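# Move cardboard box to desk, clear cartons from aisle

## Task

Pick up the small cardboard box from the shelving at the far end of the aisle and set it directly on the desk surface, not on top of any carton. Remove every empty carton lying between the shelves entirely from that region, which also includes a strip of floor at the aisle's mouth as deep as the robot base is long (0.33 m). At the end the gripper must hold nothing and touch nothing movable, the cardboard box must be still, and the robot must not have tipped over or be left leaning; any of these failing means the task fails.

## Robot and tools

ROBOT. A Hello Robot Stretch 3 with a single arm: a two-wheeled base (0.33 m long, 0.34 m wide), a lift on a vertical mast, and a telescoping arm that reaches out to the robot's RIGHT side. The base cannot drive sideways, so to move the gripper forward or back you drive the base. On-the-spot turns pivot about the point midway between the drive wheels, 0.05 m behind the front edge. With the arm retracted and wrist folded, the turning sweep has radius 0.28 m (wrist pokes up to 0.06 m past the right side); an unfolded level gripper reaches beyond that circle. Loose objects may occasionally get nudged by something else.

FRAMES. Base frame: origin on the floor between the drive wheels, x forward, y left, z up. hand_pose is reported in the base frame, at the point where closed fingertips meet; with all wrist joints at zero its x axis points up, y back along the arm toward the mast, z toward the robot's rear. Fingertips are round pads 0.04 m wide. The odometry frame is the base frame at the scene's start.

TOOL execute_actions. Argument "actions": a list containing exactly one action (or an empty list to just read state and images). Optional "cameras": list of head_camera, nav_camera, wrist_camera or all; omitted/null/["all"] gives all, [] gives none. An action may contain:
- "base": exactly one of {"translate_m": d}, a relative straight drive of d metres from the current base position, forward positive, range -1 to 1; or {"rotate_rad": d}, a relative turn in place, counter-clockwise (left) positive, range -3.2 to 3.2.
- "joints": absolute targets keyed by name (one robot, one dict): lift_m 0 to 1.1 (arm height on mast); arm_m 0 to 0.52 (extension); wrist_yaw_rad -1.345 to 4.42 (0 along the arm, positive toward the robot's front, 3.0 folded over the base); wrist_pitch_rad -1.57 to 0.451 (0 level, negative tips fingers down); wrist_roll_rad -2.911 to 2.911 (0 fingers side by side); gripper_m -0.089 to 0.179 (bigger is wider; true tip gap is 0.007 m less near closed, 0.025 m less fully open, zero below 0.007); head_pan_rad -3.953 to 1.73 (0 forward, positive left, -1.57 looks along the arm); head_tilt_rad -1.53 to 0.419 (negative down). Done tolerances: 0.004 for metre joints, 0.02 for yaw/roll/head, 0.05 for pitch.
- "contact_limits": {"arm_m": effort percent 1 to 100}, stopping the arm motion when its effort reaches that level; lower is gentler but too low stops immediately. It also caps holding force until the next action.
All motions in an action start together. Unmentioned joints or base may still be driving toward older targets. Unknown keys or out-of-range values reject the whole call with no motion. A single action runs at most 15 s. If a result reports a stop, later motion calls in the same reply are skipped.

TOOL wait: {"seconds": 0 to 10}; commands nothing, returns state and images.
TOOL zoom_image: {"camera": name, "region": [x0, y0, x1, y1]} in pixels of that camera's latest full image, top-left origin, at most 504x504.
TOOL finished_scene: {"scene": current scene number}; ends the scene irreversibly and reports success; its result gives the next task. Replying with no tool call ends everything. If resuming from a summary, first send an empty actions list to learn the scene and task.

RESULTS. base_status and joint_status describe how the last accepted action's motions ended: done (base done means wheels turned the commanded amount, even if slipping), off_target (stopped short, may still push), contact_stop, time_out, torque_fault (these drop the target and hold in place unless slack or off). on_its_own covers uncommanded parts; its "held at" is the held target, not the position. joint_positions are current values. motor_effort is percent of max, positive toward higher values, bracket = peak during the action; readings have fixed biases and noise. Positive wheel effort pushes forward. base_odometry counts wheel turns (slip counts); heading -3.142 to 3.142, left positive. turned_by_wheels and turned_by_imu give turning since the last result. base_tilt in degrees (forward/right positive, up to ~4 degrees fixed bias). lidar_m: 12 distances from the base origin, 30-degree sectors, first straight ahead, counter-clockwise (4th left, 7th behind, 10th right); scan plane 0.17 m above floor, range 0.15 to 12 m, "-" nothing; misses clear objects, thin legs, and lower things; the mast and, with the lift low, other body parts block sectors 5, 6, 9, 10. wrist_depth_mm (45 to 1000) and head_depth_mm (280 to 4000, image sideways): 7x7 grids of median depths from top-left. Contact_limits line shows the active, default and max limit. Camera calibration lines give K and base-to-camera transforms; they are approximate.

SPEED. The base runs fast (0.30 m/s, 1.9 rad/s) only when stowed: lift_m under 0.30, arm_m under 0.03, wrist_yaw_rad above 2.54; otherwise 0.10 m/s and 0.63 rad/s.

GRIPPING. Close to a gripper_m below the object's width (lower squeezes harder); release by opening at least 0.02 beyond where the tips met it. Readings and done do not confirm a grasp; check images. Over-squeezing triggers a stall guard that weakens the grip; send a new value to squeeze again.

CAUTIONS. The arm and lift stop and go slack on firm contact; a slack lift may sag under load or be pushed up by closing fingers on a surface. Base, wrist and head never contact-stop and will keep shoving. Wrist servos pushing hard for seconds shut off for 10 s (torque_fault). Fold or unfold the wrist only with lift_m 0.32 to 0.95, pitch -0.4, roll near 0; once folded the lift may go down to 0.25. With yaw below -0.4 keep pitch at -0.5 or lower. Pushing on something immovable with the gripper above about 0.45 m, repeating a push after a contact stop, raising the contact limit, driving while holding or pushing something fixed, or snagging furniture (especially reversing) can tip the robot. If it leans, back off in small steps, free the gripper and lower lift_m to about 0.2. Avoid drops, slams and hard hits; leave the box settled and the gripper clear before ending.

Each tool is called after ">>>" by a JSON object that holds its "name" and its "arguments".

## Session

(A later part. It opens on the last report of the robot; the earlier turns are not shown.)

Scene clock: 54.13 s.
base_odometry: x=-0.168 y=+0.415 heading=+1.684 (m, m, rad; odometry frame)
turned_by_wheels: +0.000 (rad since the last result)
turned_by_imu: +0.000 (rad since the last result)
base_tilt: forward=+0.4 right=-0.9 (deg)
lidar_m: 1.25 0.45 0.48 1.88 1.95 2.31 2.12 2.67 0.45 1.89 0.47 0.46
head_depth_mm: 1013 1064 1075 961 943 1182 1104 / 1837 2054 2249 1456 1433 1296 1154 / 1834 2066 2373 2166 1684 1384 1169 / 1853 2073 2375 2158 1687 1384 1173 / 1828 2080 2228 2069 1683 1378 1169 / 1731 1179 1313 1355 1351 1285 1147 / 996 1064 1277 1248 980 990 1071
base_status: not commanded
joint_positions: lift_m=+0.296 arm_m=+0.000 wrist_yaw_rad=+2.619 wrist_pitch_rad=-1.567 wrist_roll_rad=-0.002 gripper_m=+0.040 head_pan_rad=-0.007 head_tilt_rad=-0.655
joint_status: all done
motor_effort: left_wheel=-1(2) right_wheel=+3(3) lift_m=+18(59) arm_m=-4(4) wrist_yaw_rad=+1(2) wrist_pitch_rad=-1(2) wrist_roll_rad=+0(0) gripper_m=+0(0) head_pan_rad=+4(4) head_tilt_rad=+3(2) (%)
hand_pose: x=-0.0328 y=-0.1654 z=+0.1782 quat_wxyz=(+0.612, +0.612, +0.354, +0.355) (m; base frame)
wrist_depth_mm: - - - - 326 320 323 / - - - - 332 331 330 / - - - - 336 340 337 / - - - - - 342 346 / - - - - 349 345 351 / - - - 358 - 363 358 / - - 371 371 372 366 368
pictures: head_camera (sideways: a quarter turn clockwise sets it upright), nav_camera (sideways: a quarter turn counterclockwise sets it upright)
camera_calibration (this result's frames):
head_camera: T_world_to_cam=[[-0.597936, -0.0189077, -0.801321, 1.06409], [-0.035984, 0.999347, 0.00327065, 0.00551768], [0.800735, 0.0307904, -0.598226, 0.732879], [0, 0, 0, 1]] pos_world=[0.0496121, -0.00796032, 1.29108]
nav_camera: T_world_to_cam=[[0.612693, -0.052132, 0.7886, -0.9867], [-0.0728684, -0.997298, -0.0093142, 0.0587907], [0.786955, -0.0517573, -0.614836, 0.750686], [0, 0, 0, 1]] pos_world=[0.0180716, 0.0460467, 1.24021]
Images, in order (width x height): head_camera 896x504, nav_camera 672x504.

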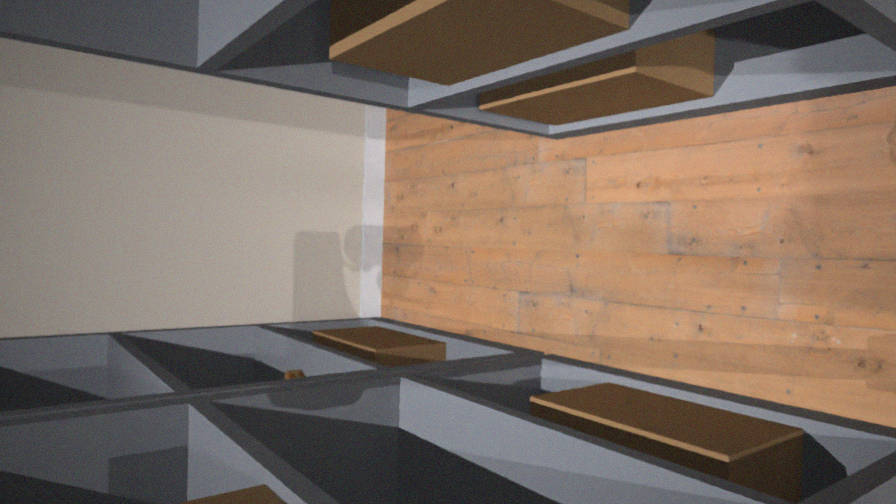

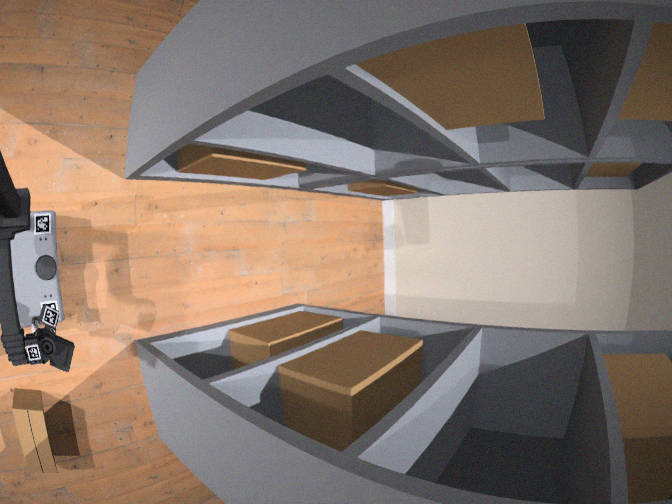

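>>> {"name": "execute_actions", "arguments": {"actions": [{"base":{"rotate_rad":0.025},"joints":{"head_pan_rad":-1.3,"head_tilt_rad":-1.0}}], "cameras": []}}

>>> {"name": "execute_actions", "arguments": {"actions": [{"base":{"translate_m":0.7}}], "cameras": []}}

>>> {"name": "execute_actions", "arguments": {"actions": [{"base":{"translate_m":0.75},"joints":{"head_pan_rad":-1.57}}], "cameras": ["head_camera","nav_camera"]}}

Scene clock: 56.03 s.
base_odometry: x=-0.168 y=+0.415 heading=+1.709 (m, m, rad; odometry frame)
turned_by_wheels: +0.025 (rad since the last result)
turned_by_imu: +0.024 (rad since the last result)
base_tilt: forward=+0.2 right=-1.1 (deg)
lidar_m: 1.25 0.45 0.49 1.87 1.96 2.31 2.12 2.60 0.45 1.89 0.46 0.46
head_depth_mm: 1637 1929 1810 1548 1181 1187 1085 / 1711 1993 1805 1556 1356 1188 1103 / 1771 2044 1806 1546 1356 1246 - / 1828 2077 1805 1522 1353 1225 - / 684 784 912 1094 1289 1199 1081 / 553 616 695 791 1096 1203 1083 / 464 507 562 708 1292 1206 1084
base_status: done
joint_positions: lift_m=+0.296 arm_m=+0.000 wrist_yaw_rad=+2.619 wrist_pitch_rad=-1.568 wrist_roll_rad=-0.002 gripper_m=+0.040 head_pan_rad=-1.293 head_tilt_rad=-0.987
joint_status: all done
motor_effort: left_wheel=-2(7) right_wheel=+4(12) lift_m=+18(18) arm_m=-4(4) wrist_yaw_rad=+2(1) wrist_pitch_rad=-1(1) wrist_roll_rad=+0(0) gripper_m=+0(0) head_pan_rad=-4(51) head_tilt_rad=-7(34) (%)
hand_pose: x=-0.0328 y=-0.1655 z=+0.1782 quat_wxyz=(+0.612, +0.612, +0.354, +0.355) (m; base frame)
wrist_depth_mm: - - - - 329 323 324 / - - - - 332 332 330 / - - - - 338 339 338 / - - - - - 343 344 / - - - - 348 350 353 / - - - 362 - 359 355 / - - 370 366 365 368 368
pictures: none
No camera images: the call's "cameras" was empty. Leave "cameras" out to get every camera's image.

Scene clock: 60.07 s.
base_odometry: x=-0.265 y=+1.108 heading=+1.709 (m, m, rad; odometry frame)
turned_by_wheels: +0.000 (rad since the last result)
turned_by_imu: +0.001 (rad since the last result)
base_tilt: forward=+0.3 right=-1.0 (deg)
lidar_m: 1.01 0.40 0.30 0.29 0.31 0.43 2.81 0.47 0.48 0.36 0.37 0.52
head_depth_mm: 596 477 407 592 772 1150 1083 / 596 477 416 582 745 1166 1099 / 595 477 425 592 786 1187 - / 594 477 435 611 970 1191 - / 595 477 619 663 1019 1206 1083 / 595 477 633 721 1148 1207 1085 / 594 477 834 879 1291 1206 1083
base_status: done
joint_positions: lift_m=+0.296 arm_m=+0.000 wrist_yaw_rad=+2.619 wrist_pitch_rad=-1.568 wrist_roll_rad=-0.002 gripper_m=+0.040 head_pan_rad=-1.293 head_tilt_rad=-0.988
joint_status: not commanded
motor_effort: left_wheel=-2(6) right_wheel=+4(13) lift_m=+18(18) arm_m=-4(4) wrist_yaw_rad=+2(2) wrist_pitch_rad=-1(1) wrist_roll_rad=+0(0) gripper_m=+0(0) head_pan_rad=-4(4) head_tilt_rad=-7(7) (%)
hand_pose: x=-0.0328 y=-0.1655 z=+0.1782 quat_wxyz=(+0.612, +0.612, +0.354, +0.355) (m; base frame)
wrist_depth_mm: - - - - 322 325 327 / - - - - 330 330 330 / - - - - 337 337 338 / - - - - - 344 346 / - - - - 349 356 348 / - - - 355 - 356 297 / - - 370 366 346 295 275
pictures: none
No camera images: the call's "cameras" was empty. Leave "cameras" out to get every camera's image.

Scene clock: 64.33 s.
base_odometry: x=-0.368 y=+1.851 heading=+1.709 (m, m, rad; odometry frame)
turned_by_wheels: +0.000 (rad since the last result)
turned_by_imu: +0.001 (rad since the last result)
base_tilt: forward=+0.2 right=-1.1 (deg)
lidar_m: 0.75 0.37 0.33 0.48 0.32 0.54 1.12 0.52 0.41 0.56 0.88 0.77
head_depth_mm: 696 703 677 649 815 1170 1083 / 768 935 1048 1043 1008 1186 1117 / 987 1181 1123 1455 1309 1229 - / 924 892 1079 1453 1305 1248 - / 922 901 1245 1457 1352 1201 1086 / 924 909 1245 1459 1355 1202 1082 / 953 920 1281 1486 1353 1204 1083
base_status: done
joint_positions: lift_m=+0.296 arm_m=+0.000 wrist_yaw_rad=+2.619 wrist_pitch_rad=-1.568 wrist_roll_rad=-0.002 gripper_m=+0.040 head_pan_rad=-1.563 head_tilt_rad=-0.988
joint_status: all done
motor_effort: left_wheel=-2(6) right_wheel=+4(13) lift_m=+18(18) arm_m=-3(4) wrist_yaw_rad=+2(1) wrist_pitch_rad=-1(1) wrist_roll_rad=+0(0) gripper_m=+0(1) head_pan_rad=-4(30) head_tilt_rad=-7(7) (%)
hand_pose: x=-0.0328 y=-0.1655 z=+0.1782 quat_wxyz=(+0.612, +0.612, +0.354, +0.355) (m; base frame)
wrist_depth_mm: - - - - 325 321 324 / - - - - 325 329 329 / - - - - 337 338 338 / - - - - - 346 344 / - - - - 353 353 349 / - - - 362 - 356 360 / - - 370 369 371 368 369
pictures: head_camera (sideways: a quarter turn clockwise sets it upright), nav_camera (sideways: a quarter turn counterclockwise sets it upright)
camera_calibration (this result's frames):
head_camera: T_world_to_cam=[[-0.0292643, 0.826338, -0.562413, 0.749288], [0.998746, 0.0470407, 0.0171474, -0.0188557], [0.0406258, -0.561206, -0.826679, 1.03462], [0, 0, 0, 1]] pos_world=[-0.00127301, -0.0376415, 1.27703]
nav_camera: T_world_to_cam=[[-0.0415909, -0.837137, 0.545409, -0.665811], [-0.998245, 0.057844, 0.0126611, 0.0358269], [-0.0421477, -0.543926, -0.838074, 1.04606], [0, 0, 0, 1]] pos_world=[0.0521614, 0.00953097, 1.23936]
Images, in order (width x height): head_camera 896x504, nav_camera 672x504.

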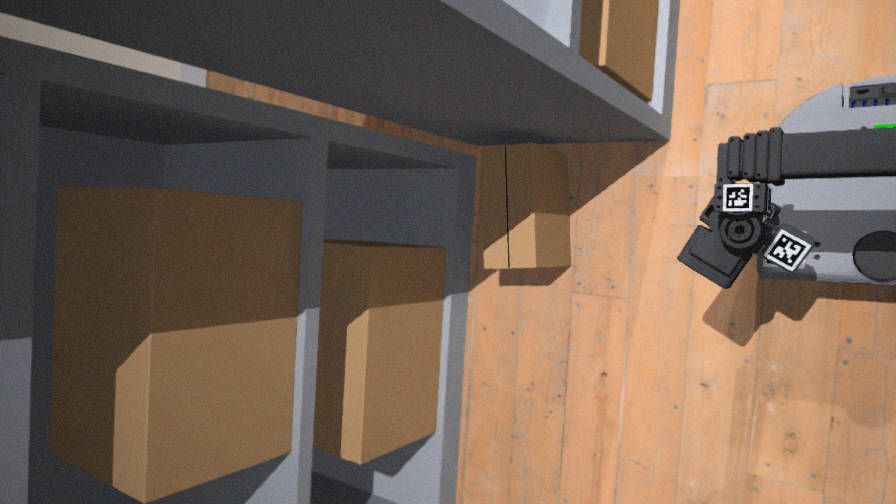

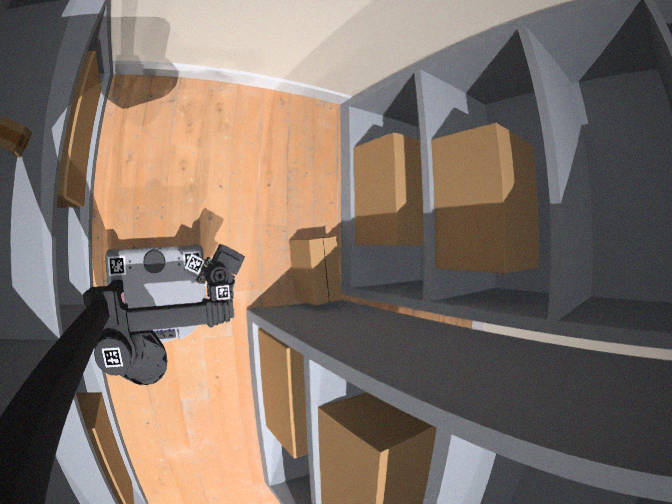

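>>> {"name": "execute_actions", "arguments": {"actions": [{"base":{"translate_m":0.012},"joints":{"lift_m":0.38,"wrist_yaw_rad":1.635,"arm_m":0.15}}], "cameras": []}}

>>> {"name": "execute_actions", "arguments": {"actions": [{"joints":{"gripper_m":0.179,"arm_m":0.49},"contact_limits":{"arm_m":15}}], "cameras": ["head_camera","wrist_camera"]}}

Scene clock: 67.77 s.
base_odometry: x=-0.370 y=+1.863 heading=+1.709 (m, m, rad; odometry frame)
turned_by_wheels: +0.000 (rad since the last result)
turned_by_imu: -0.001 (rad since the last result)
base_tilt: forward=+0.3 right=-1.0 (deg)
lidar_m: 0.74 0.37 0.32 0.52 0.33 0.55 1.12 0.52 0.42 0.56 0.88 0.76
head_depth_mm: 711 745 716 688 812 1176 1083 / 826 929 1060 1104 1041 1186 1118 / 957 1152 1123 1461 1234 1205 - / 924 893 1081 1454 1330 1206 - / 925 904 1247 1447 1356 1205 1084 / 923 909 1250 1463 1352 1205 1079 / 955 946 1282 1488 1356 1204 1086
base_status: done
joint_positions: lift_m=+0.379 arm_m=+0.150 wrist_yaw_rad=+1.636 wrist_pitch_rad=-1.567 wrist_roll_rad=-0.002 gripper_m=+0.040 head_pan_rad=-1.564 head_tilt_rad=-0.988
joint_status: all done
motor_effort: left_wheel=-2(8) right_wheel=+4(13) lift_m=+64(65) arm_m=+3(4) wrist_yaw_rad=-2(3) wrist_pitch_rad=-1(2) wrist_roll_rad=+0(0) gripper_m=+0(1) head_pan_rad=-4(4) head_tilt_rad=-7(7) (%)
hand_pose: x=-0.0445 y=-0.2965 z=+0.2618 quat_wxyz=(+0.707, +0.706, +0.023, +0.025) (m; base frame)
wrist_depth_mm: 409 410 407 409 407 410 404 / 416 413 412 417 412 419 410 / - - 423 420 420 422 379 / - - 434 428 430 433 341 / - - 438 437 438 443 343 / - - - 454 - 452 347 / - - 471 459 425 452 355
pictures: none
No camera images: the call's "cameras" was empty. Leave "cameras" out to get every camera's image.

Scene clock: 71.47 s.
base_odometry: x=-0.370 y=+1.863 heading=+1.709 (m, m, rad; odometry frame)
turned_by_wheels: +0.000 (rad since the last result)
turned_by_imu: -0.001 (rad since the last result)
base_tilt: forward=+0.3 right=-1.0 (deg)
lidar_m: 0.74 0.37 0.32 0.52 0.33 0.55 1.12 0.52 0.42 0.56 0.88 0.76
head_depth_mm: 711 745 714 688 809 1174 1083 / 824 929 1060 1103 1033 1184 1117 / 954 1150 1074 1280 1308 1206 - / 925 892 1079 1431 1313 1206 - / 922 902 1255 1450 1358 1206 1084 / 923 908 1249 1459 1356 1204 1086 / 953 944 1282 1488 1357 1202 1082
base_status: not commanded
joint_positions: lift_m=+0.379 arm_m=+0.490 wrist_yaw_rad=+1.635 wrist_pitch_rad=-1.567 wrist_roll_rad=-0.002 gripper_m=+0.179 head_pan_rad=-1.564 head_tilt_rad=-0.988
joint_status: all done
motor_effort: left_wheel=-2(2) right_wheel=+4(4) lift_m=+64(64) arm_m=+3(3) wrist_yaw_rad=+0(1) wrist_pitch_rad=-1(1) wrist_roll_rad=+0(0) gripper_m=+0(94) head_pan_rad=-4(3) head_tilt_rad=-7(7) (%)
contact_limits: arm_m 15 (drawing in: default 33, maximum 54; extending or still: default 44, maximum 72)
hand_pose: x=-0.0445 y=-0.6365 z=+0.2618 quat_wxyz=(+0.707, +0.706, +0.023, +0.025) (m; base frame)
wrist_depth_mm: 407 406 412 403 407 378 274 / 419 414 414 413 409 371 267 / 427 421 240 239 423 362 264 / 436 429 244 245 426 355 350 / 435 444 253 249 439 372 358 / 449 447 257 255 445 370 361 / - 424 396 260 452 369 -
pictures: head_camera (sideways: a quarter turn clockwise sets it upright), wrist_camera
camera_calibration (this result's frames):
head_camera: T_world_to_cam=[[-0.028929, 0.826361, -0.562397, 0.749266], [0.998765, 0.046635, 0.0171481, -0.0188568], [0.0403979, -0.561207, -0.826689, 1.03464], [0, 0, 0, 1]] pos_world=[-0.00128829, -0.0376381, 1.27703]
wrist_camera: T_world_to_cam=[[0.0434383, -0.99893, -0.0158471, -0.628908], [-0.985088, -0.0454688, 0.165935, -0.0774456], [-0.166478, 0.00840288, -0.986009, 0.4259], [0, 0, 0, 1]] pos_world=[0.021931, -0.635336, 0.422826]
Images, in order (width x height): head_camera 896x504, wrist_camera 644x364.

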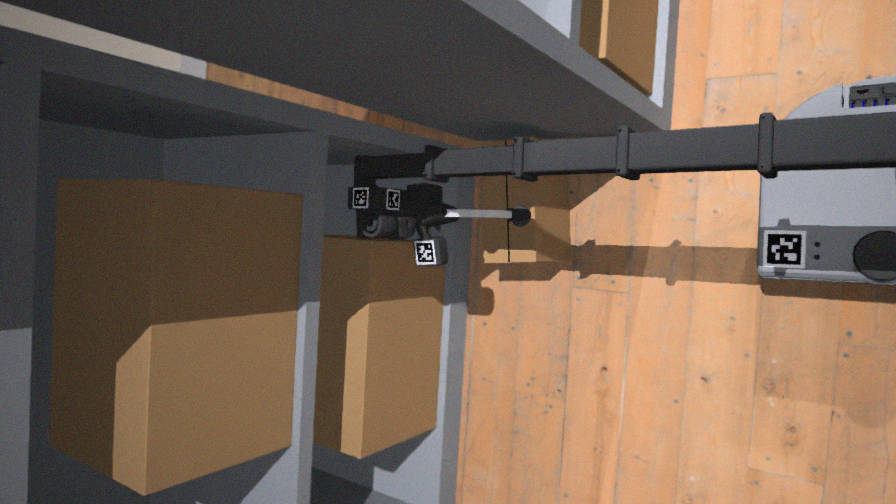

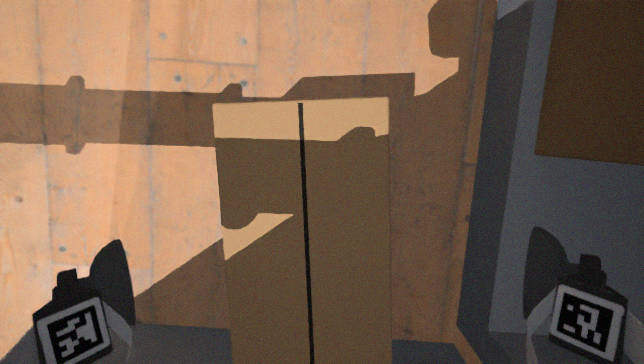

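>>> {"name": "execute_actions", "arguments": {"actions": [{"base":{"translate_m":-0.015},"joints":{"arm_m":0.473,"wrist_yaw_rad":1.67,"lift_m":0.34}}], "cameras": []}}

>>> {"name": "execute_actions", "arguments": {"actions": [{"joints":{"lift_m":0.255}}], "cameras": ["wrist_camera"]}}

>>> {"name": "execute_actions", "arguments": {"actions": [{"joints":{"gripper_m":0.072}}], "cameras": []}}

>>> {"name": "execute_actions", "arguments": {"actions": [{"base":{"translate_m":0.04},"joints":{"lift_m":0.31}}], "cameras": ["head_camera","wrist_camera"]}}

Scene clock: 73.43 s.
base_odometry: x=-0.368 y=+1.848 heading=+1.709 (m, m, rad; odometry frame)
turned_by_wheels: +0.000 (rad since the last result)
turned_by_imu: +0.000 (rad since the last result)
base_tilt: forward=+0.4 right=-1.0 (deg)
lidar_m: 0.75 0.37 0.33 0.47 0.32 0.54 1.12 0.52 0.41 0.56 0.88 0.77
head_depth_mm: 694 694 664 643 814 1170 1087 / 757 932 1026 1023 1017 1188 1113 / 987 1182 1123 1272 1312 1205 - / 921 892 1080 1346 1309 1204 - / 922 901 1250 1454 1356 1203 1083 / 922 909 1249 1454 1353 1204 1088 / 922 918 1277 1482 1354 1206 1083
base_status: done
joint_positions: lift_m=+0.341 arm_m=+0.473 wrist_yaw_rad=+1.668 wrist_pitch_rad=-1.567 wrist_roll_rad=-0.002 gripper_m=+0.179 head_pan_rad=-1.564 head_tilt_rad=-0.988
joint_status: all done
motor_effort: left_wheel=-2(5) right_wheel=+3(7) lift_m=+24(59) arm_m=-4(4) wrist_yaw_rad=+2(2) wrist_pitch_rad=-1(1) wrist_roll_rad=+0(0) gripper_m=+0(0) head_pan_rad=-4(4) head_tilt_rad=-7(7) (%)
hand_pose: x=-0.0444 y=-0.6207 z=+0.2230 quat_wxyz=(+0.706, +0.706, +0.034, +0.036) (m; base frame)
wrist_depth_mm: 372 365 370 361 366 367 290 / 373 377 371 196 198 371 294 / 387 384 202 201 201 383 290 / 392 389 206 204 205 387 311 / 394 403 401 208 209 394 316 / 408 401 400 211 213 392 322 / - 386 368 219 219 374 -
pictures: none
No camera images: the call's "cameras" was empty. Leave "cameras" out to get every camera's image.

Scene clock: 75.03 s.
base_odometry: x=-0.368 y=+1.848 heading=+1.709 (m, m, rad; odometry frame)
turned_by_wheels: +0.000 (rad since the last result)
turned_by_imu: +0.000 (rad since the last result)
base_tilt: forward=+0.2 right=-1.1 (deg)
lidar_m: 0.75 0.37 0.33 0.47 0.32 0.54 1.12 0.52 0.41 0.56 0.88 0.77
head_depth_mm: 696 692 665 642 813 1170 1081 / 758 928 1024 1027 1016 1184 1119 / 990 1185 1123 1388 1307 1203 - / 921 890 1083 1400 1304 1204 - / 923 903 1244 1454 1348 1201 1086 / 922 908 1249 1457 1354 1206 1085 / 924 922 1280 1485 1351 1205 1080
base_status: not commanded
joint_positions: lift_m=+0.256 arm_m=+0.473 wrist_yaw_rad=+1.668 wrist_pitch_rad=-1.567 wrist_roll_rad=-0.002 gripper_m=+0.179 head_pan_rad=-1.564 head_tilt_rad=-0.988
joint_status: all done
motor_effort: left_wheel=-2(2) right_wheel=+4(4) lift_m=+24(24) arm_m=-4(4) wrist_yaw_rad=+2(2) wrist_pitch_rad=-1(1) wrist_roll_rad=+0(0) gripper_m=+1(0) head_pan_rad=-4(4) head_tilt_rad=-7(7) (%)
hand_pose: x=-0.0444 y=-0.6207 z=+0.1380 quat_wxyz=(+0.706, +0.706, +0.034, +0.036) (m; base frame)
wrist_depth_mm: 286 284 112 111 111 112 275 / 291 285 112 112 112 113 268 / 298 296 115 115 115 115 262 / 305 301 117 117 117 118 260 / 308 307 120 120 119 120 253 / 313 314 123 122 122 122 232 / - 321 125 125 125 210 -
pictures: wrist_camera
camera_calibration (this result's frames):
wrist_camera: T_world_to_cam=[[0.0759638, -0.996985, -0.0158471, -0.612427], [-0.983083, -0.0775422, 0.165935, -0.0759366], [-0.166663, 0.002974, -0.986009, 0.30035], [0, 0, 0, 1]] pos_world=[0.0219277, -0.617362, 0.299044]
Images, in order (width x height): wrist_camera 644x364.

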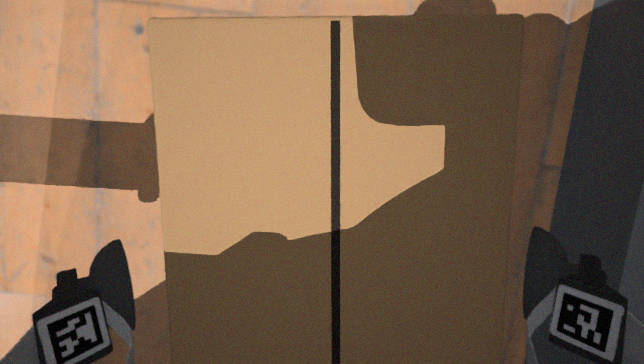

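Scene clock: 76.60 s.
base_odometry: x=-0.368 y=+1.848 heading=+1.709 (m, m, rad; odometry frame)
turned_by_wheels: +0.000 (rad since the last result)
turned_by_imu: +0.000 (rad since the last result)
base_tilt: forward=+0.2 right=-1.1 (deg)
lidar_m: 0.75 0.37 0.33 0.47 0.32 0.54 1.12 0.52 0.41 0.56 0.88 0.77
head_depth_mm: 697 692 666 645 814 1168 1087 / 758 929 1027 1027 1013 1187 1116 / 989 1182 1121 1395 1311 1209 - / 925 892 1081 1372 1314 1203 - / 925 899 1251 1461 1356 1207 1083 / 922 910 1251 1454 1348 1206 1084 / 956 919 1277 1483 1355 1203 1086
base_status: not commanded
joint_positions: lift_m=+0.256 arm_m=+0.473 wrist_yaw_rad=+1.669 wrist_pitch_rad=-1.571 wrist_roll_rad=-0.002 gripper_m=+0.073 head_pan_rad=-1.564 head_tilt_rad=-0.988
joint_status: all done
motor_effort: left_wheel=-1(2) right_wheel=+1(4) lift_m=+24(24) arm_m=-4(4) wrist_yaw_rad=+1(2) wrist_pitch_rad=+1(1) wrist_roll_rad=+0(0) gripper_m=-23(100) head_pan_rad=-4(4) head_tilt_rad=-7(7) (%)
hand_pose: x=-0.0455 y=-0.6208 z=+0.1381 quat_wxyz=(+0.707, +0.706, +0.036, +0.035) (m; base frame)
wrist_depth_mm: 287 285 113 113 113 283 272 / 293 291 115 115 114 115 267 / 299 299 117 117 117 119 262 / 306 303 119 120 119 304 256 / 312 312 122 122 122 309 251 / 320 126 125 125 125 125 245 / 323 323 128 127 128 298 241
pictures: none
No camera images: the call's "cameras" was empty. Leave "cameras" out to get every camera's image.

Scene clock: 78.03 s.
base_odometry: x=-0.373 y=+1.888 heading=+1.709 (m, m, rad; odometry frame)
turned_by_wheels: +0.000 (rad since the last result)
turned_by_imu: +0.000 (rad since the last result)
base_tilt: forward=+0.3 right=-1.1 (deg)
lidar_m: 0.71 0.37 0.31 0.61 0.31 0.36 1.14 0.53 0.43 0.56 0.88 0.73
head_depth_mm: 730 808 800 767 869 1174 1085 / 960 1037 1096 1229 1153 1189 1117 / 923 914 1096 1223 1302 1208 - / 919 891 1082 1338 1307 1203 - / 922 900 1252 1455 1358 1207 1088 / 923 907 1249 1456 1358 1208 1086 / 1154 1154 1278 1487 1356 1202 1081
base_status: done
joint_positions: lift_m=+0.309 arm_m=+0.473 wrist_yaw_rad=+1.669 wrist_pitch_rad=-1.567 wrist_roll_rad=-0.002 gripper_m=+0.073 head_pan_rad=-1.564 head_tilt_rad=-0.988
joint_status: all done
motor_effort: left_wheel=-2(4) right_wheel=+3(16) lift_m=+65(70) arm_m=-4(4) wrist_yaw_rad=+1(2) wrist_pitch_rad=-1(8) wrist_roll_rad=+0(0) gripper_m=-22(23) head_pan_rad=-4(4) head_tilt_rad=-7(7) (%)
hand_pose: x=-0.0444 y=-0.6207 z=+0.1917 quat_wxyz=(+0.706, +0.706, +0.034, +0.036) (m; base frame)
wrist_depth_mm: 339 337 114 114 114 334 278 / 346 343 115 115 115 116 269 / 354 352 118 118 117 328 271 / 361 359 121 121 120 322 280 / 365 362 124 124 124 312 284 / 373 248 127 127 127 127 291 / 388 385 130 130 131 335 296
pictures: head_camera (sideways: a quarter turn clockwise sets it upright), wrist_camera
camera_calibration (this result's frames):
head_camera: T_world_to_cam=[[-0.0289291, 0.826368, -0.562387, 0.749253], [0.998765, 0.0466349, 0.0171486, -0.0188574], [0.0403979, -0.561196, -0.826696, 1.03465], [0, 0, 0, 1]] pos_world=[-0.00128829, -0.0376378, 1.27703]
wrist_camera: T_world_to_cam=[[0.0766733, -0.99693, -0.0158536, -0.611518], [-0.983079, -0.078242, 0.165633, -0.0851491], [-0.166365, 0.00288571, -0.98606, 0.353303], [0, 0, 0, 1]] pos_world=[0.0219561, -0.617323, 0.352787]
Images, in order (width x height): head_camera 896x504, wrist_camera 644x364.

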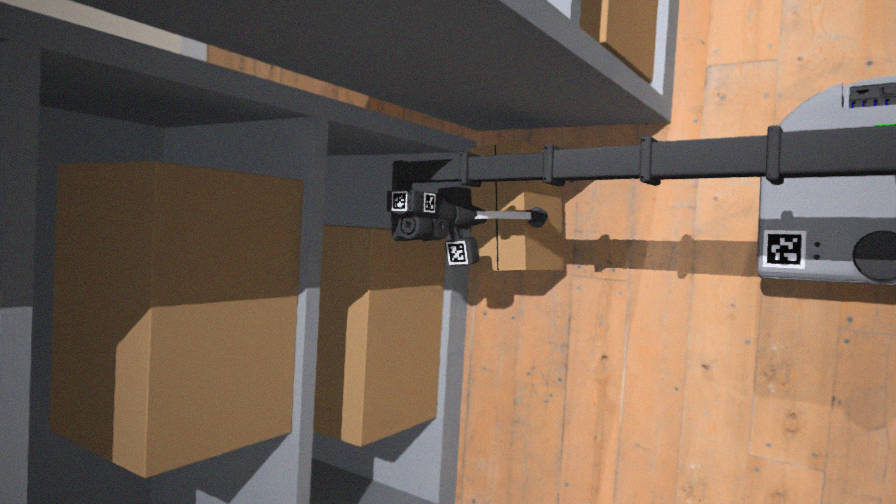

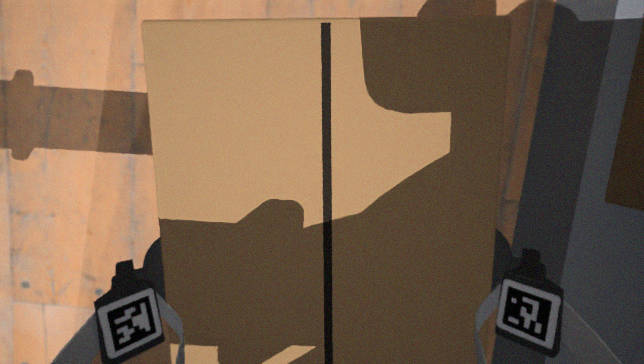

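>>> {"name": "execute_actions", "arguments": {"actions": [{"joints":{"arm_m":0.15,"lift_m":0.56,"head_pan_rad":0.8,"head_tilt_rad":-0.7,"wrist_yaw_rad":1.57}}], "cameras": ["head_camera"]}}

>>> {"name": "execute_actions", "arguments": {"actions": [{"joints":{"arm_m":0.0,"head_pan_rad":-2.2,"head_tilt_rad":-1.2}}], "cameras": ["nav_camera","wrist_camera"]}}

>>> {"name": "execute_actions", "arguments": {"actions": [{"base":{"translate_m":-0.8}}], "cameras": ["nav_camera"]}}

Scene clock: 82.30 s.
base_odometry: x=-0.373 y=+1.888 heading=+1.709 (m, m, rad; odometry frame)
turned_by_wheels: +0.000 (rad since the last result)
turned_by_imu: -0.001 (rad since the last result)
base_tilt: forward=+0.2 right=-1.2 (deg)
lidar_m: 0.71 0.37 0.31 0.61 0.31 0.36 1.14 0.53 0.44 0.84 0.88 0.73
head_depth_mm: 599 656 622 798 933 1118 1153 / 657 723 620 865 945 1150 1150 / 724 795 618 480 942 847 1102 / 764 836 616 461 913 784 924 / 701 776 614 460 403 763 698 / 651 720 612 459 378 781 669 / 604 667 609 458 366 743 667
base_status: not commanded
joint_positions: lift_m=+0.559 arm_m=+0.150 wrist_yaw_rad=+1.571 wrist_pitch_rad=-1.567 wrist_roll_rad=-0.002 gripper_m=+0.073 head_pan_rad=+0.793 head_tilt_rad=-0.705
joint_status: all done
motor_effort: left_wheel=-2(1) right_wheel=+3(3) lift_m=+65(68) arm_m=-4(4) wrist_yaw_rad=-1(1) wrist_pitch_rad=-2(2) wrist_roll_rad=+0(0) gripper_m=-22(22) head_pan_rad=+4(46) head_tilt_rad=+2(28) (%)
hand_pose: x=-0.0445 y=-0.2954 z=+0.4417 quat_wxyz=(+0.707, +0.707, +0.000, +0.002) (m; base frame)
wrist_depth_mm: 595 578 114 114 114 569 596 / 603 589 115 115 115 116 582 / 598 118 118 118 118 597 608 / - 121 121 121 120 614 619 / - 124 123 124 124 618 637 / - - 128 127 127 127 640 / 670 - 130 131 130 433 479
pictures: head_camera (sideways: a quarter turn clockwise sets it upright)
camera_calibration (this result's frames):
head_camera: T_world_to_cam=[[-0.430401, -0.469871, -0.770698, 1.02315], [-0.741787, 0.670614, 0.00540233, 0.00704816], [0.514303, 0.574019, -0.637178, 0.785297], [0, 0, 0, 1]] pos_world=[0.0417116, 0.0252456, 1.28887]
Images, in order (width x height): head_camera 896x504.

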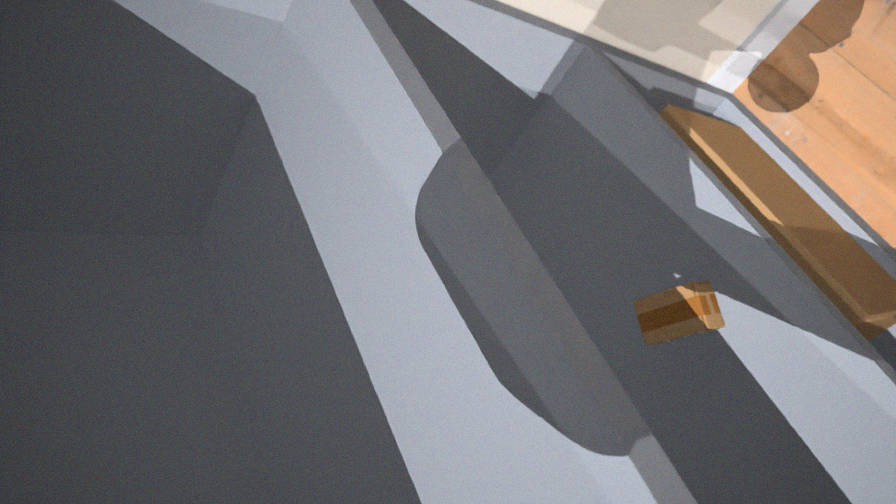

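Scene clock: 84.67 s.
base_odometry: x=-0.373 y=+1.888 heading=+1.709 (m, m, rad; odometry frame)
turned_by_wheels: +0.000 (rad since the last result)
turned_by_imu: +0.000 (rad since the last result)
base_tilt: forward=+0.3 right=-1.0 (deg)
lidar_m: 0.71 0.37 0.31 0.61 0.32 0.36 1.14 0.53 0.44 0.84 0.87 0.73
head_depth_mm: 679 773 1287 1378 1289 - - / 660 713 1080 1362 1269 - - / 449 780 890 1305 1299 - 1060 / 444 562 772 1157 775 - 1092 / 549 739 1126 1380 - 1154 1093 / 731 1040 1425 1384 1273 1179 1094 / 865 989 1408 1371 1276 1182 1095
base_status: not commanded
joint_positions: lift_m=+0.559 arm_m=+0.000 wrist_yaw_rad=+1.571 wrist_pitch_rad=-1.567 wrist_roll_rad=-0.002 gripper_m=+0.073 head_pan_rad=-2.193 head_tilt_rad=-1.185
joint_status: all done
motor_effort: left_wheel=-2(2) right_wheel=+3(3) lift_m=+65(65) arm_m=-4(4) wrist_yaw_rad=-1(1) wrist_pitch_rad=-2(2) wrist_roll_rad=+0(0) gripper_m=-22(22) head_pan_rad=-4(48) head_tilt_rad=-8(39) (%)
hand_pose: x=-0.0445 y=-0.1454 z=+0.4417 quat_wxyz=(+0.707, +0.707, +0.000, +0.002) (m; base frame)
wrist_depth_mm: 523 574 114 114 113 587 575 / 526 599 115 115 115 116 593 / 537 119 118 118 118 599 602 / 537 121 121 121 121 633 620 / - 124 124 124 124 627 632 / 550 - 127 127 127 127 639 / 516 - 131 131 131 415 459
pictures: nav_camera (sideways: a quarter turn counterclockwise sets it upright), wrist_camera
camera_calibration (this result's frames):
nav_camera: T_world_to_cam=[[-0.579328, -0.726055, 0.370438, -0.434618], [-0.775102, 0.631333, 0.0252248, 0.0181141], [-0.252184, -0.272513, -0.928515, 1.16486], [0, 0, 0, 1]] pos_world=[0.0560117, -0.00955392, 1.24213]
wrist_camera: T_world_to_cam=[[-0.0206265, -0.999662, -0.0158536, -0.138497], [-0.986028, 0.0177184, 0.165633, -0.0756824], [-0.165296, 0.0190485, -0.98606, 0.600826], [0, 0, 0, 1]] pos_world=[0.0218325, -0.148554, 0.602791]
Images, in order (width x height): nav_camera 672x504, wrist_camera 644x364.

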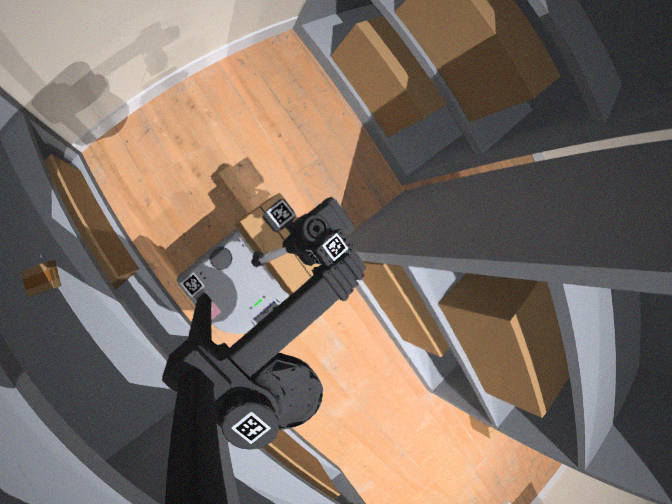

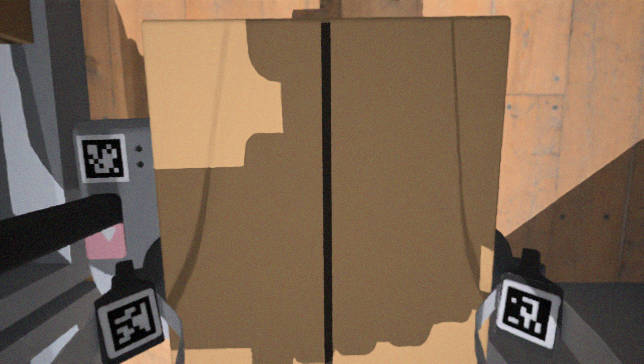

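Scene clock: 93.60 s.
base_odometry: x=-0.263 y=+1.095 heading=+1.708 (m, m, rad; odometry frame)
turned_by_wheels: +0.000 (rad since the last result)
turned_by_imu: -0.003 (rad since the last result)
base_tilt: forward=+0.3 right=-0.9 (deg)
lidar_m: 1.02 0.40 0.30 0.29 0.31 0.42 2.80 0.46 0.46 0.36 0.37 0.52
head_depth_mm: 1869 1677 1443 1383 1289 - - / 460 1626 1487 1382 1272 - - / 428 600 789 1336 1294 - 1083 / 413 740 864 1269 776 - 1094 / 407 925 878 825 - 1153 1098 / 408 401 842 740 1186 1177 1093 / 409 382 555 650 953 1181 1098
base_status: done
joint_positions: lift_m=+0.559 arm_m=+0.000 wrist_yaw_rad=+1.571 wrist_pitch_rad=-1.567 wrist_roll_rad=-0.002 gripper_m=+0.073 head_pan_rad=-2.193 head_tilt_rad=-1.185
joint_status: not commanded
motor_effort: left_wheel=-1(5) right_wheel=+3(4) lift_m=+65(65) arm_m=-4(4) wrist_yaw_rad=-2(2) wrist_pitch_rad=-2(2) wrist_roll_rad=+0(0) gripper_m=-22(22) head_pan_rad=-4(4) head_tilt_rad=-8(8) (%)
hand_pose: x=-0.0445 y=-0.1454 z=+0.4417 quat_wxyz=(+0.707, +0.707, +0.000, +0.002) (m; base frame)
wrist_depth_mm: 563 588 113 113 114 332 269 / 556 582 115 115 115 116 267 / 544 118 118 118 118 380 537 / 543 121 120 121 120 535 546 / - 124 124 124 124 551 548 / 565 - 127 127 127 127 557 / 580 - 130 131 130 541 573
pictures: nav_camera (sideways: a quarter turn counterclockwise sets it upright)
camera_calibration (this result's frames):
nav_camera: T_world_to_cam=[[-0.579503, -0.725919, 0.370431, -0.434608], [-0.774951, 0.631518, 0.0252252, 0.0181126], [-0.252245, -0.272448, -0.928518, 1.16486], [0, 0, 0, 1]] pos_world=[0.0560097, -0.00956546, 1.24213]
Images, in order (width x height): nav_camera 672x504.

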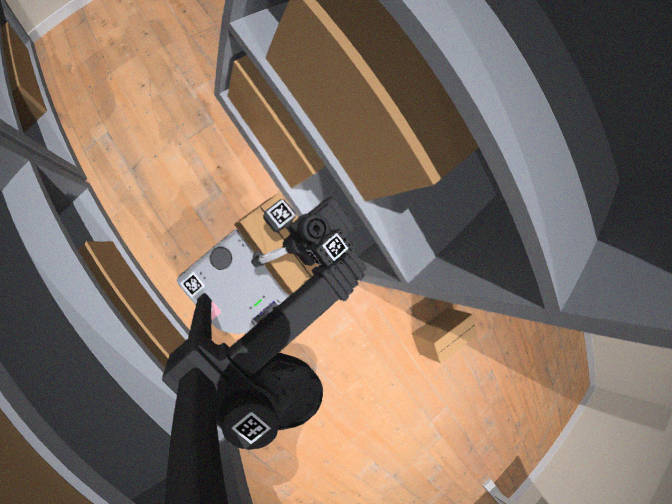

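>>> {"name": "execute_actions", "arguments": {"actions": [{"base":{"translate_m":-0.95}}], "cameras": []}}

>>> {"name": "execute_actions", "arguments": {"actions": [{"base":{"rotate_rad":-3.195},"joints":{"arm_m":0.38,"lift_m":0.5,"head_pan_rad":-1.57,"head_tilt_rad":-1.0}}], "cameras": []}}

>>> {"name": "execute_actions", "arguments": {"actions": [{"joints":{"lift_m":0.29}}], "cameras": ["head_camera","nav_camera"]}}

Scene clock: 105.03 s.
base_odometry: x=-0.133 y=+0.154 heading=+1.708 (m, m, rad; odometry frame)
turned_by_wheels: +0.000 (rad since the last result)
turned_by_imu: -0.003 (rad since the last result)
base_tilt: forward=+0.2 right=-1.0 (deg)
lidar_m: 1.13 0.67 0.87 1.88 1.97 2.07 1.85 2.41 1.92 0.40 0.44 0.67
head_depth_mm: 1878 1679 1510 1373 1292 - - / 1876 1673 1517 1384 1268 - - / 1870 1674 1512 1379 1300 - 1081 / 1887 1673 1522 1401 775 - 1092 / 1880 1682 1510 1404 - 1154 1097 / 1850 1683 1522 1328 1244 1181 1095 / 1810 1678 1520 1370 1277 1178 1099
base_status: done
joint_positions: lift_m=+0.559 arm_m=+0.000 wrist_yaw_rad=+1.571 wrist_pitch_rad=-1.567 wrist_roll_rad=-0.002 gripper_m=+0.073 head_pan_rad=-2.193 head_tilt_rad=-1.185
joint_status: not commanded
motor_effort: left_wheel=-1(5) right_wheel=+3(5) lift_m=+65(65) arm_m=-4(4) wrist_yaw_rad=-1(1) wrist_pitch_rad=-2(2) wrist_roll_rad=+0(0) gripper_m=-22(22) head_pan_rad=-4(4) head_tilt_rad=-8(9) (%)
hand_pose: x=-0.0445 y=-0.1454 z=+0.4417 quat_wxyz=(+0.707, +0.707, +0.000, +0.002) (m; base frame)
wrist_depth_mm: 594 588 113 114 113 588 577 / 590 591 115 115 115 116 425 / 599 118 118 118 118 420 417 / 620 121 121 121 121 618 623 / - 124 124 124 124 623 633 / 655 - 127 127 127 127 647 / 675 - 130 130 130 655 653
pictures: none
No camera images: the call's "cameras" was empty. Leave "cameras" out to get every camera's image.

Scene clock: 111.03 s.
base_odometry: x=-0.133 y=+0.154 heading=-1.487 (m, m, rad; odometry frame)
turned_by_wheels: -3.195 (rad since the last result)
turned_by_imu: -3.185 (rad since the last result)
base_tilt: forward=+0.1 right=-0.9 (deg)
lidar_m: 1.85 2.37 1.94 0.40 0.43 0.67 1.19 0.67 0.83 1.88 1.94 2.07
head_depth_mm: 1733 2002 1773 1530 1345 1200 1083 / 1737 2015 1780 1534 1347 1211 - / 1740 2001 1820 987 1287 1219 - / 1733 2005 1774 1003 1298 1199 - / 1737 2009 1773 1529 1349 1201 1081 / 1740 2011 1781 1531 1344 1202 1083 / 1742 2004 1781 1528 1347 1204 1083
base_status: done
joint_positions: lift_m=+0.501 arm_m=+0.380 wrist_yaw_rad=+1.570 wrist_pitch_rad=-1.566 wrist_roll_rad=-0.002 gripper_m=+0.073 head_pan_rad=-1.577 head_tilt_rad=-1.001
joint_status: all done
motor_effort: left_wheel=+2(7) right_wheel=-4(9) lift_m=+26(60) arm_m=+2(2) wrist_yaw_rad=+0(1) wrist_pitch_rad=-2(2) wrist_roll_rad=+0(0) gripper_m=-22(22) head_pan_rad=+4(47) head_tilt_rad=+0(18) (%)
hand_pose: x=-0.0443 y=-0.5250 z=+0.3829 quat_wxyz=(+0.707, +0.707, -0.001, +0.002) (m; base frame)
wrist_depth_mm: 529 519 114 113 113 523 522 / 546 525 116 115 115 116 534 / 547 542 118 118 118 540 544 / - 563 121 121 121 545 557 / - 571 124 124 124 561 571 / - 355 127 127 127 127 582 / 597 594 131 131 130 593 589
pictures: none
No camera images: the call's "cameras" was empty. Leave "cameras" out to get every camera's image.

Scene clock: 113.77 s.
base_odometry: x=-0.133 y=+0.154 heading=-1.487 (m, m, rad; odometry frame)
turned_by_wheels: +0.000 (rad since the last result)
turned_by_imu: +0.000 (rad since the last result)
base_tilt: forward=+0.2 right=-1.1 (deg)
lidar_m: 1.85 2.38 1.94 0.40 0.43 0.67 1.19 0.67 0.48 0.47 1.94 2.07
head_depth_mm: 1728 2017 1768 1537 1343 1198 1085 / 1731 2014 1789 1529 1345 1203 - / 1739 1993 1770 1574 1184 1214 - / 1729 2001 1781 1561 1275 1206 - / 1734 2002 1779 1525 1350 1203 1086 / 1744 2006 1774 1525 1349 1200 1086 / 1733 2016 1773 1531 1346 1204 1081
base_status: not commanded
joint_positions: lift_m=+0.291 arm_m=+0.380 wrist_yaw_rad=+1.570 wrist_pitch_rad=-1.566 wrist_roll_rad=-0.002 gripper_m=+0.073 head_pan_rad=-1.577 head_tilt_rad=-1.001
joint_status: all done
motor_effort: left_wheel=+2(2) right_wheel=-4(4) lift_m=+26(23) arm_m=+2(2) wrist_yaw_rad=+0(0) wrist_pitch_rad=-2(2) wrist_roll_rad=+0(0) gripper_m=-22(22) head_pan_rad=+4(4) head_tilt_rad=+0(0) (%)
hand_pose: x=-0.0443 y=-0.5250 z=+0.1729 quat_wxyz=(+0.707, +0.707, -0.001, +0.002) (m; base frame)
wrist_depth_mm: 319 316 113 114 113 316 315 / 326 323 115 115 115 116 324 / 332 331 118 118 118 325 331 / 342 340 121 121 121 329 335 / 345 345 124 124 124 338 341 / 354 239 128 127 127 127 354 / 361 364 131 130 131 356 360
pictures: head_camera (sideways: a quarter turn clockwise sets it upright), nav_camera (sideways: a quarter turn counterclockwise sets it upright)
camera_calibration (this result's frames):
head_camera: T_world_to_cam=[[-0.018024, 0.834109, -0.551305, 0.734749], [0.99929, 0.0332765, 0.0176763, -0.0195473], [0.0330895, -0.550595, -0.834116, 1.04434], [0, 0, 0, 1]] pos_world=[-0.00178008, -0.0372023, 1.27652]
nav_camera: T_world_to_cam=[[-0.0529695, -0.843719, 0.534166, -0.651093], [-0.997371, 0.0711836, 0.0135325, 0.0346873], [-0.0494415, -0.532045, -0.845272, 1.05546], [0, 0, 0, 1]] pos_world=[0.0522914, 0.00974206, 1.23947]
Images, in order (width x height): head_camera 896x504, nav_camera 672x504.

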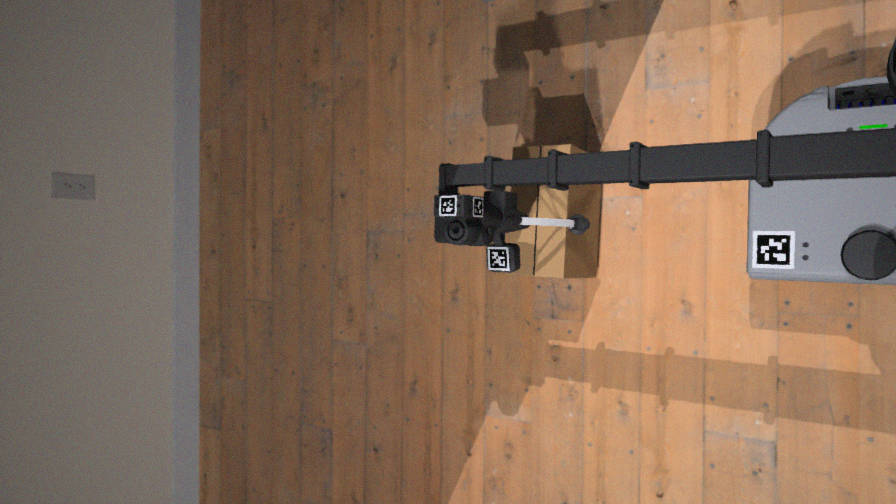

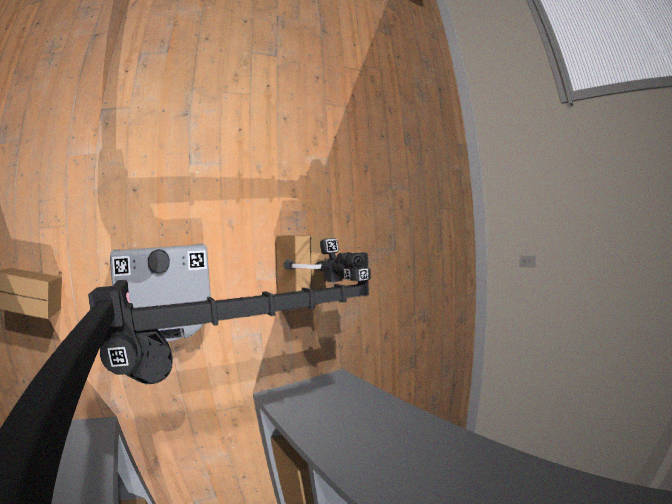

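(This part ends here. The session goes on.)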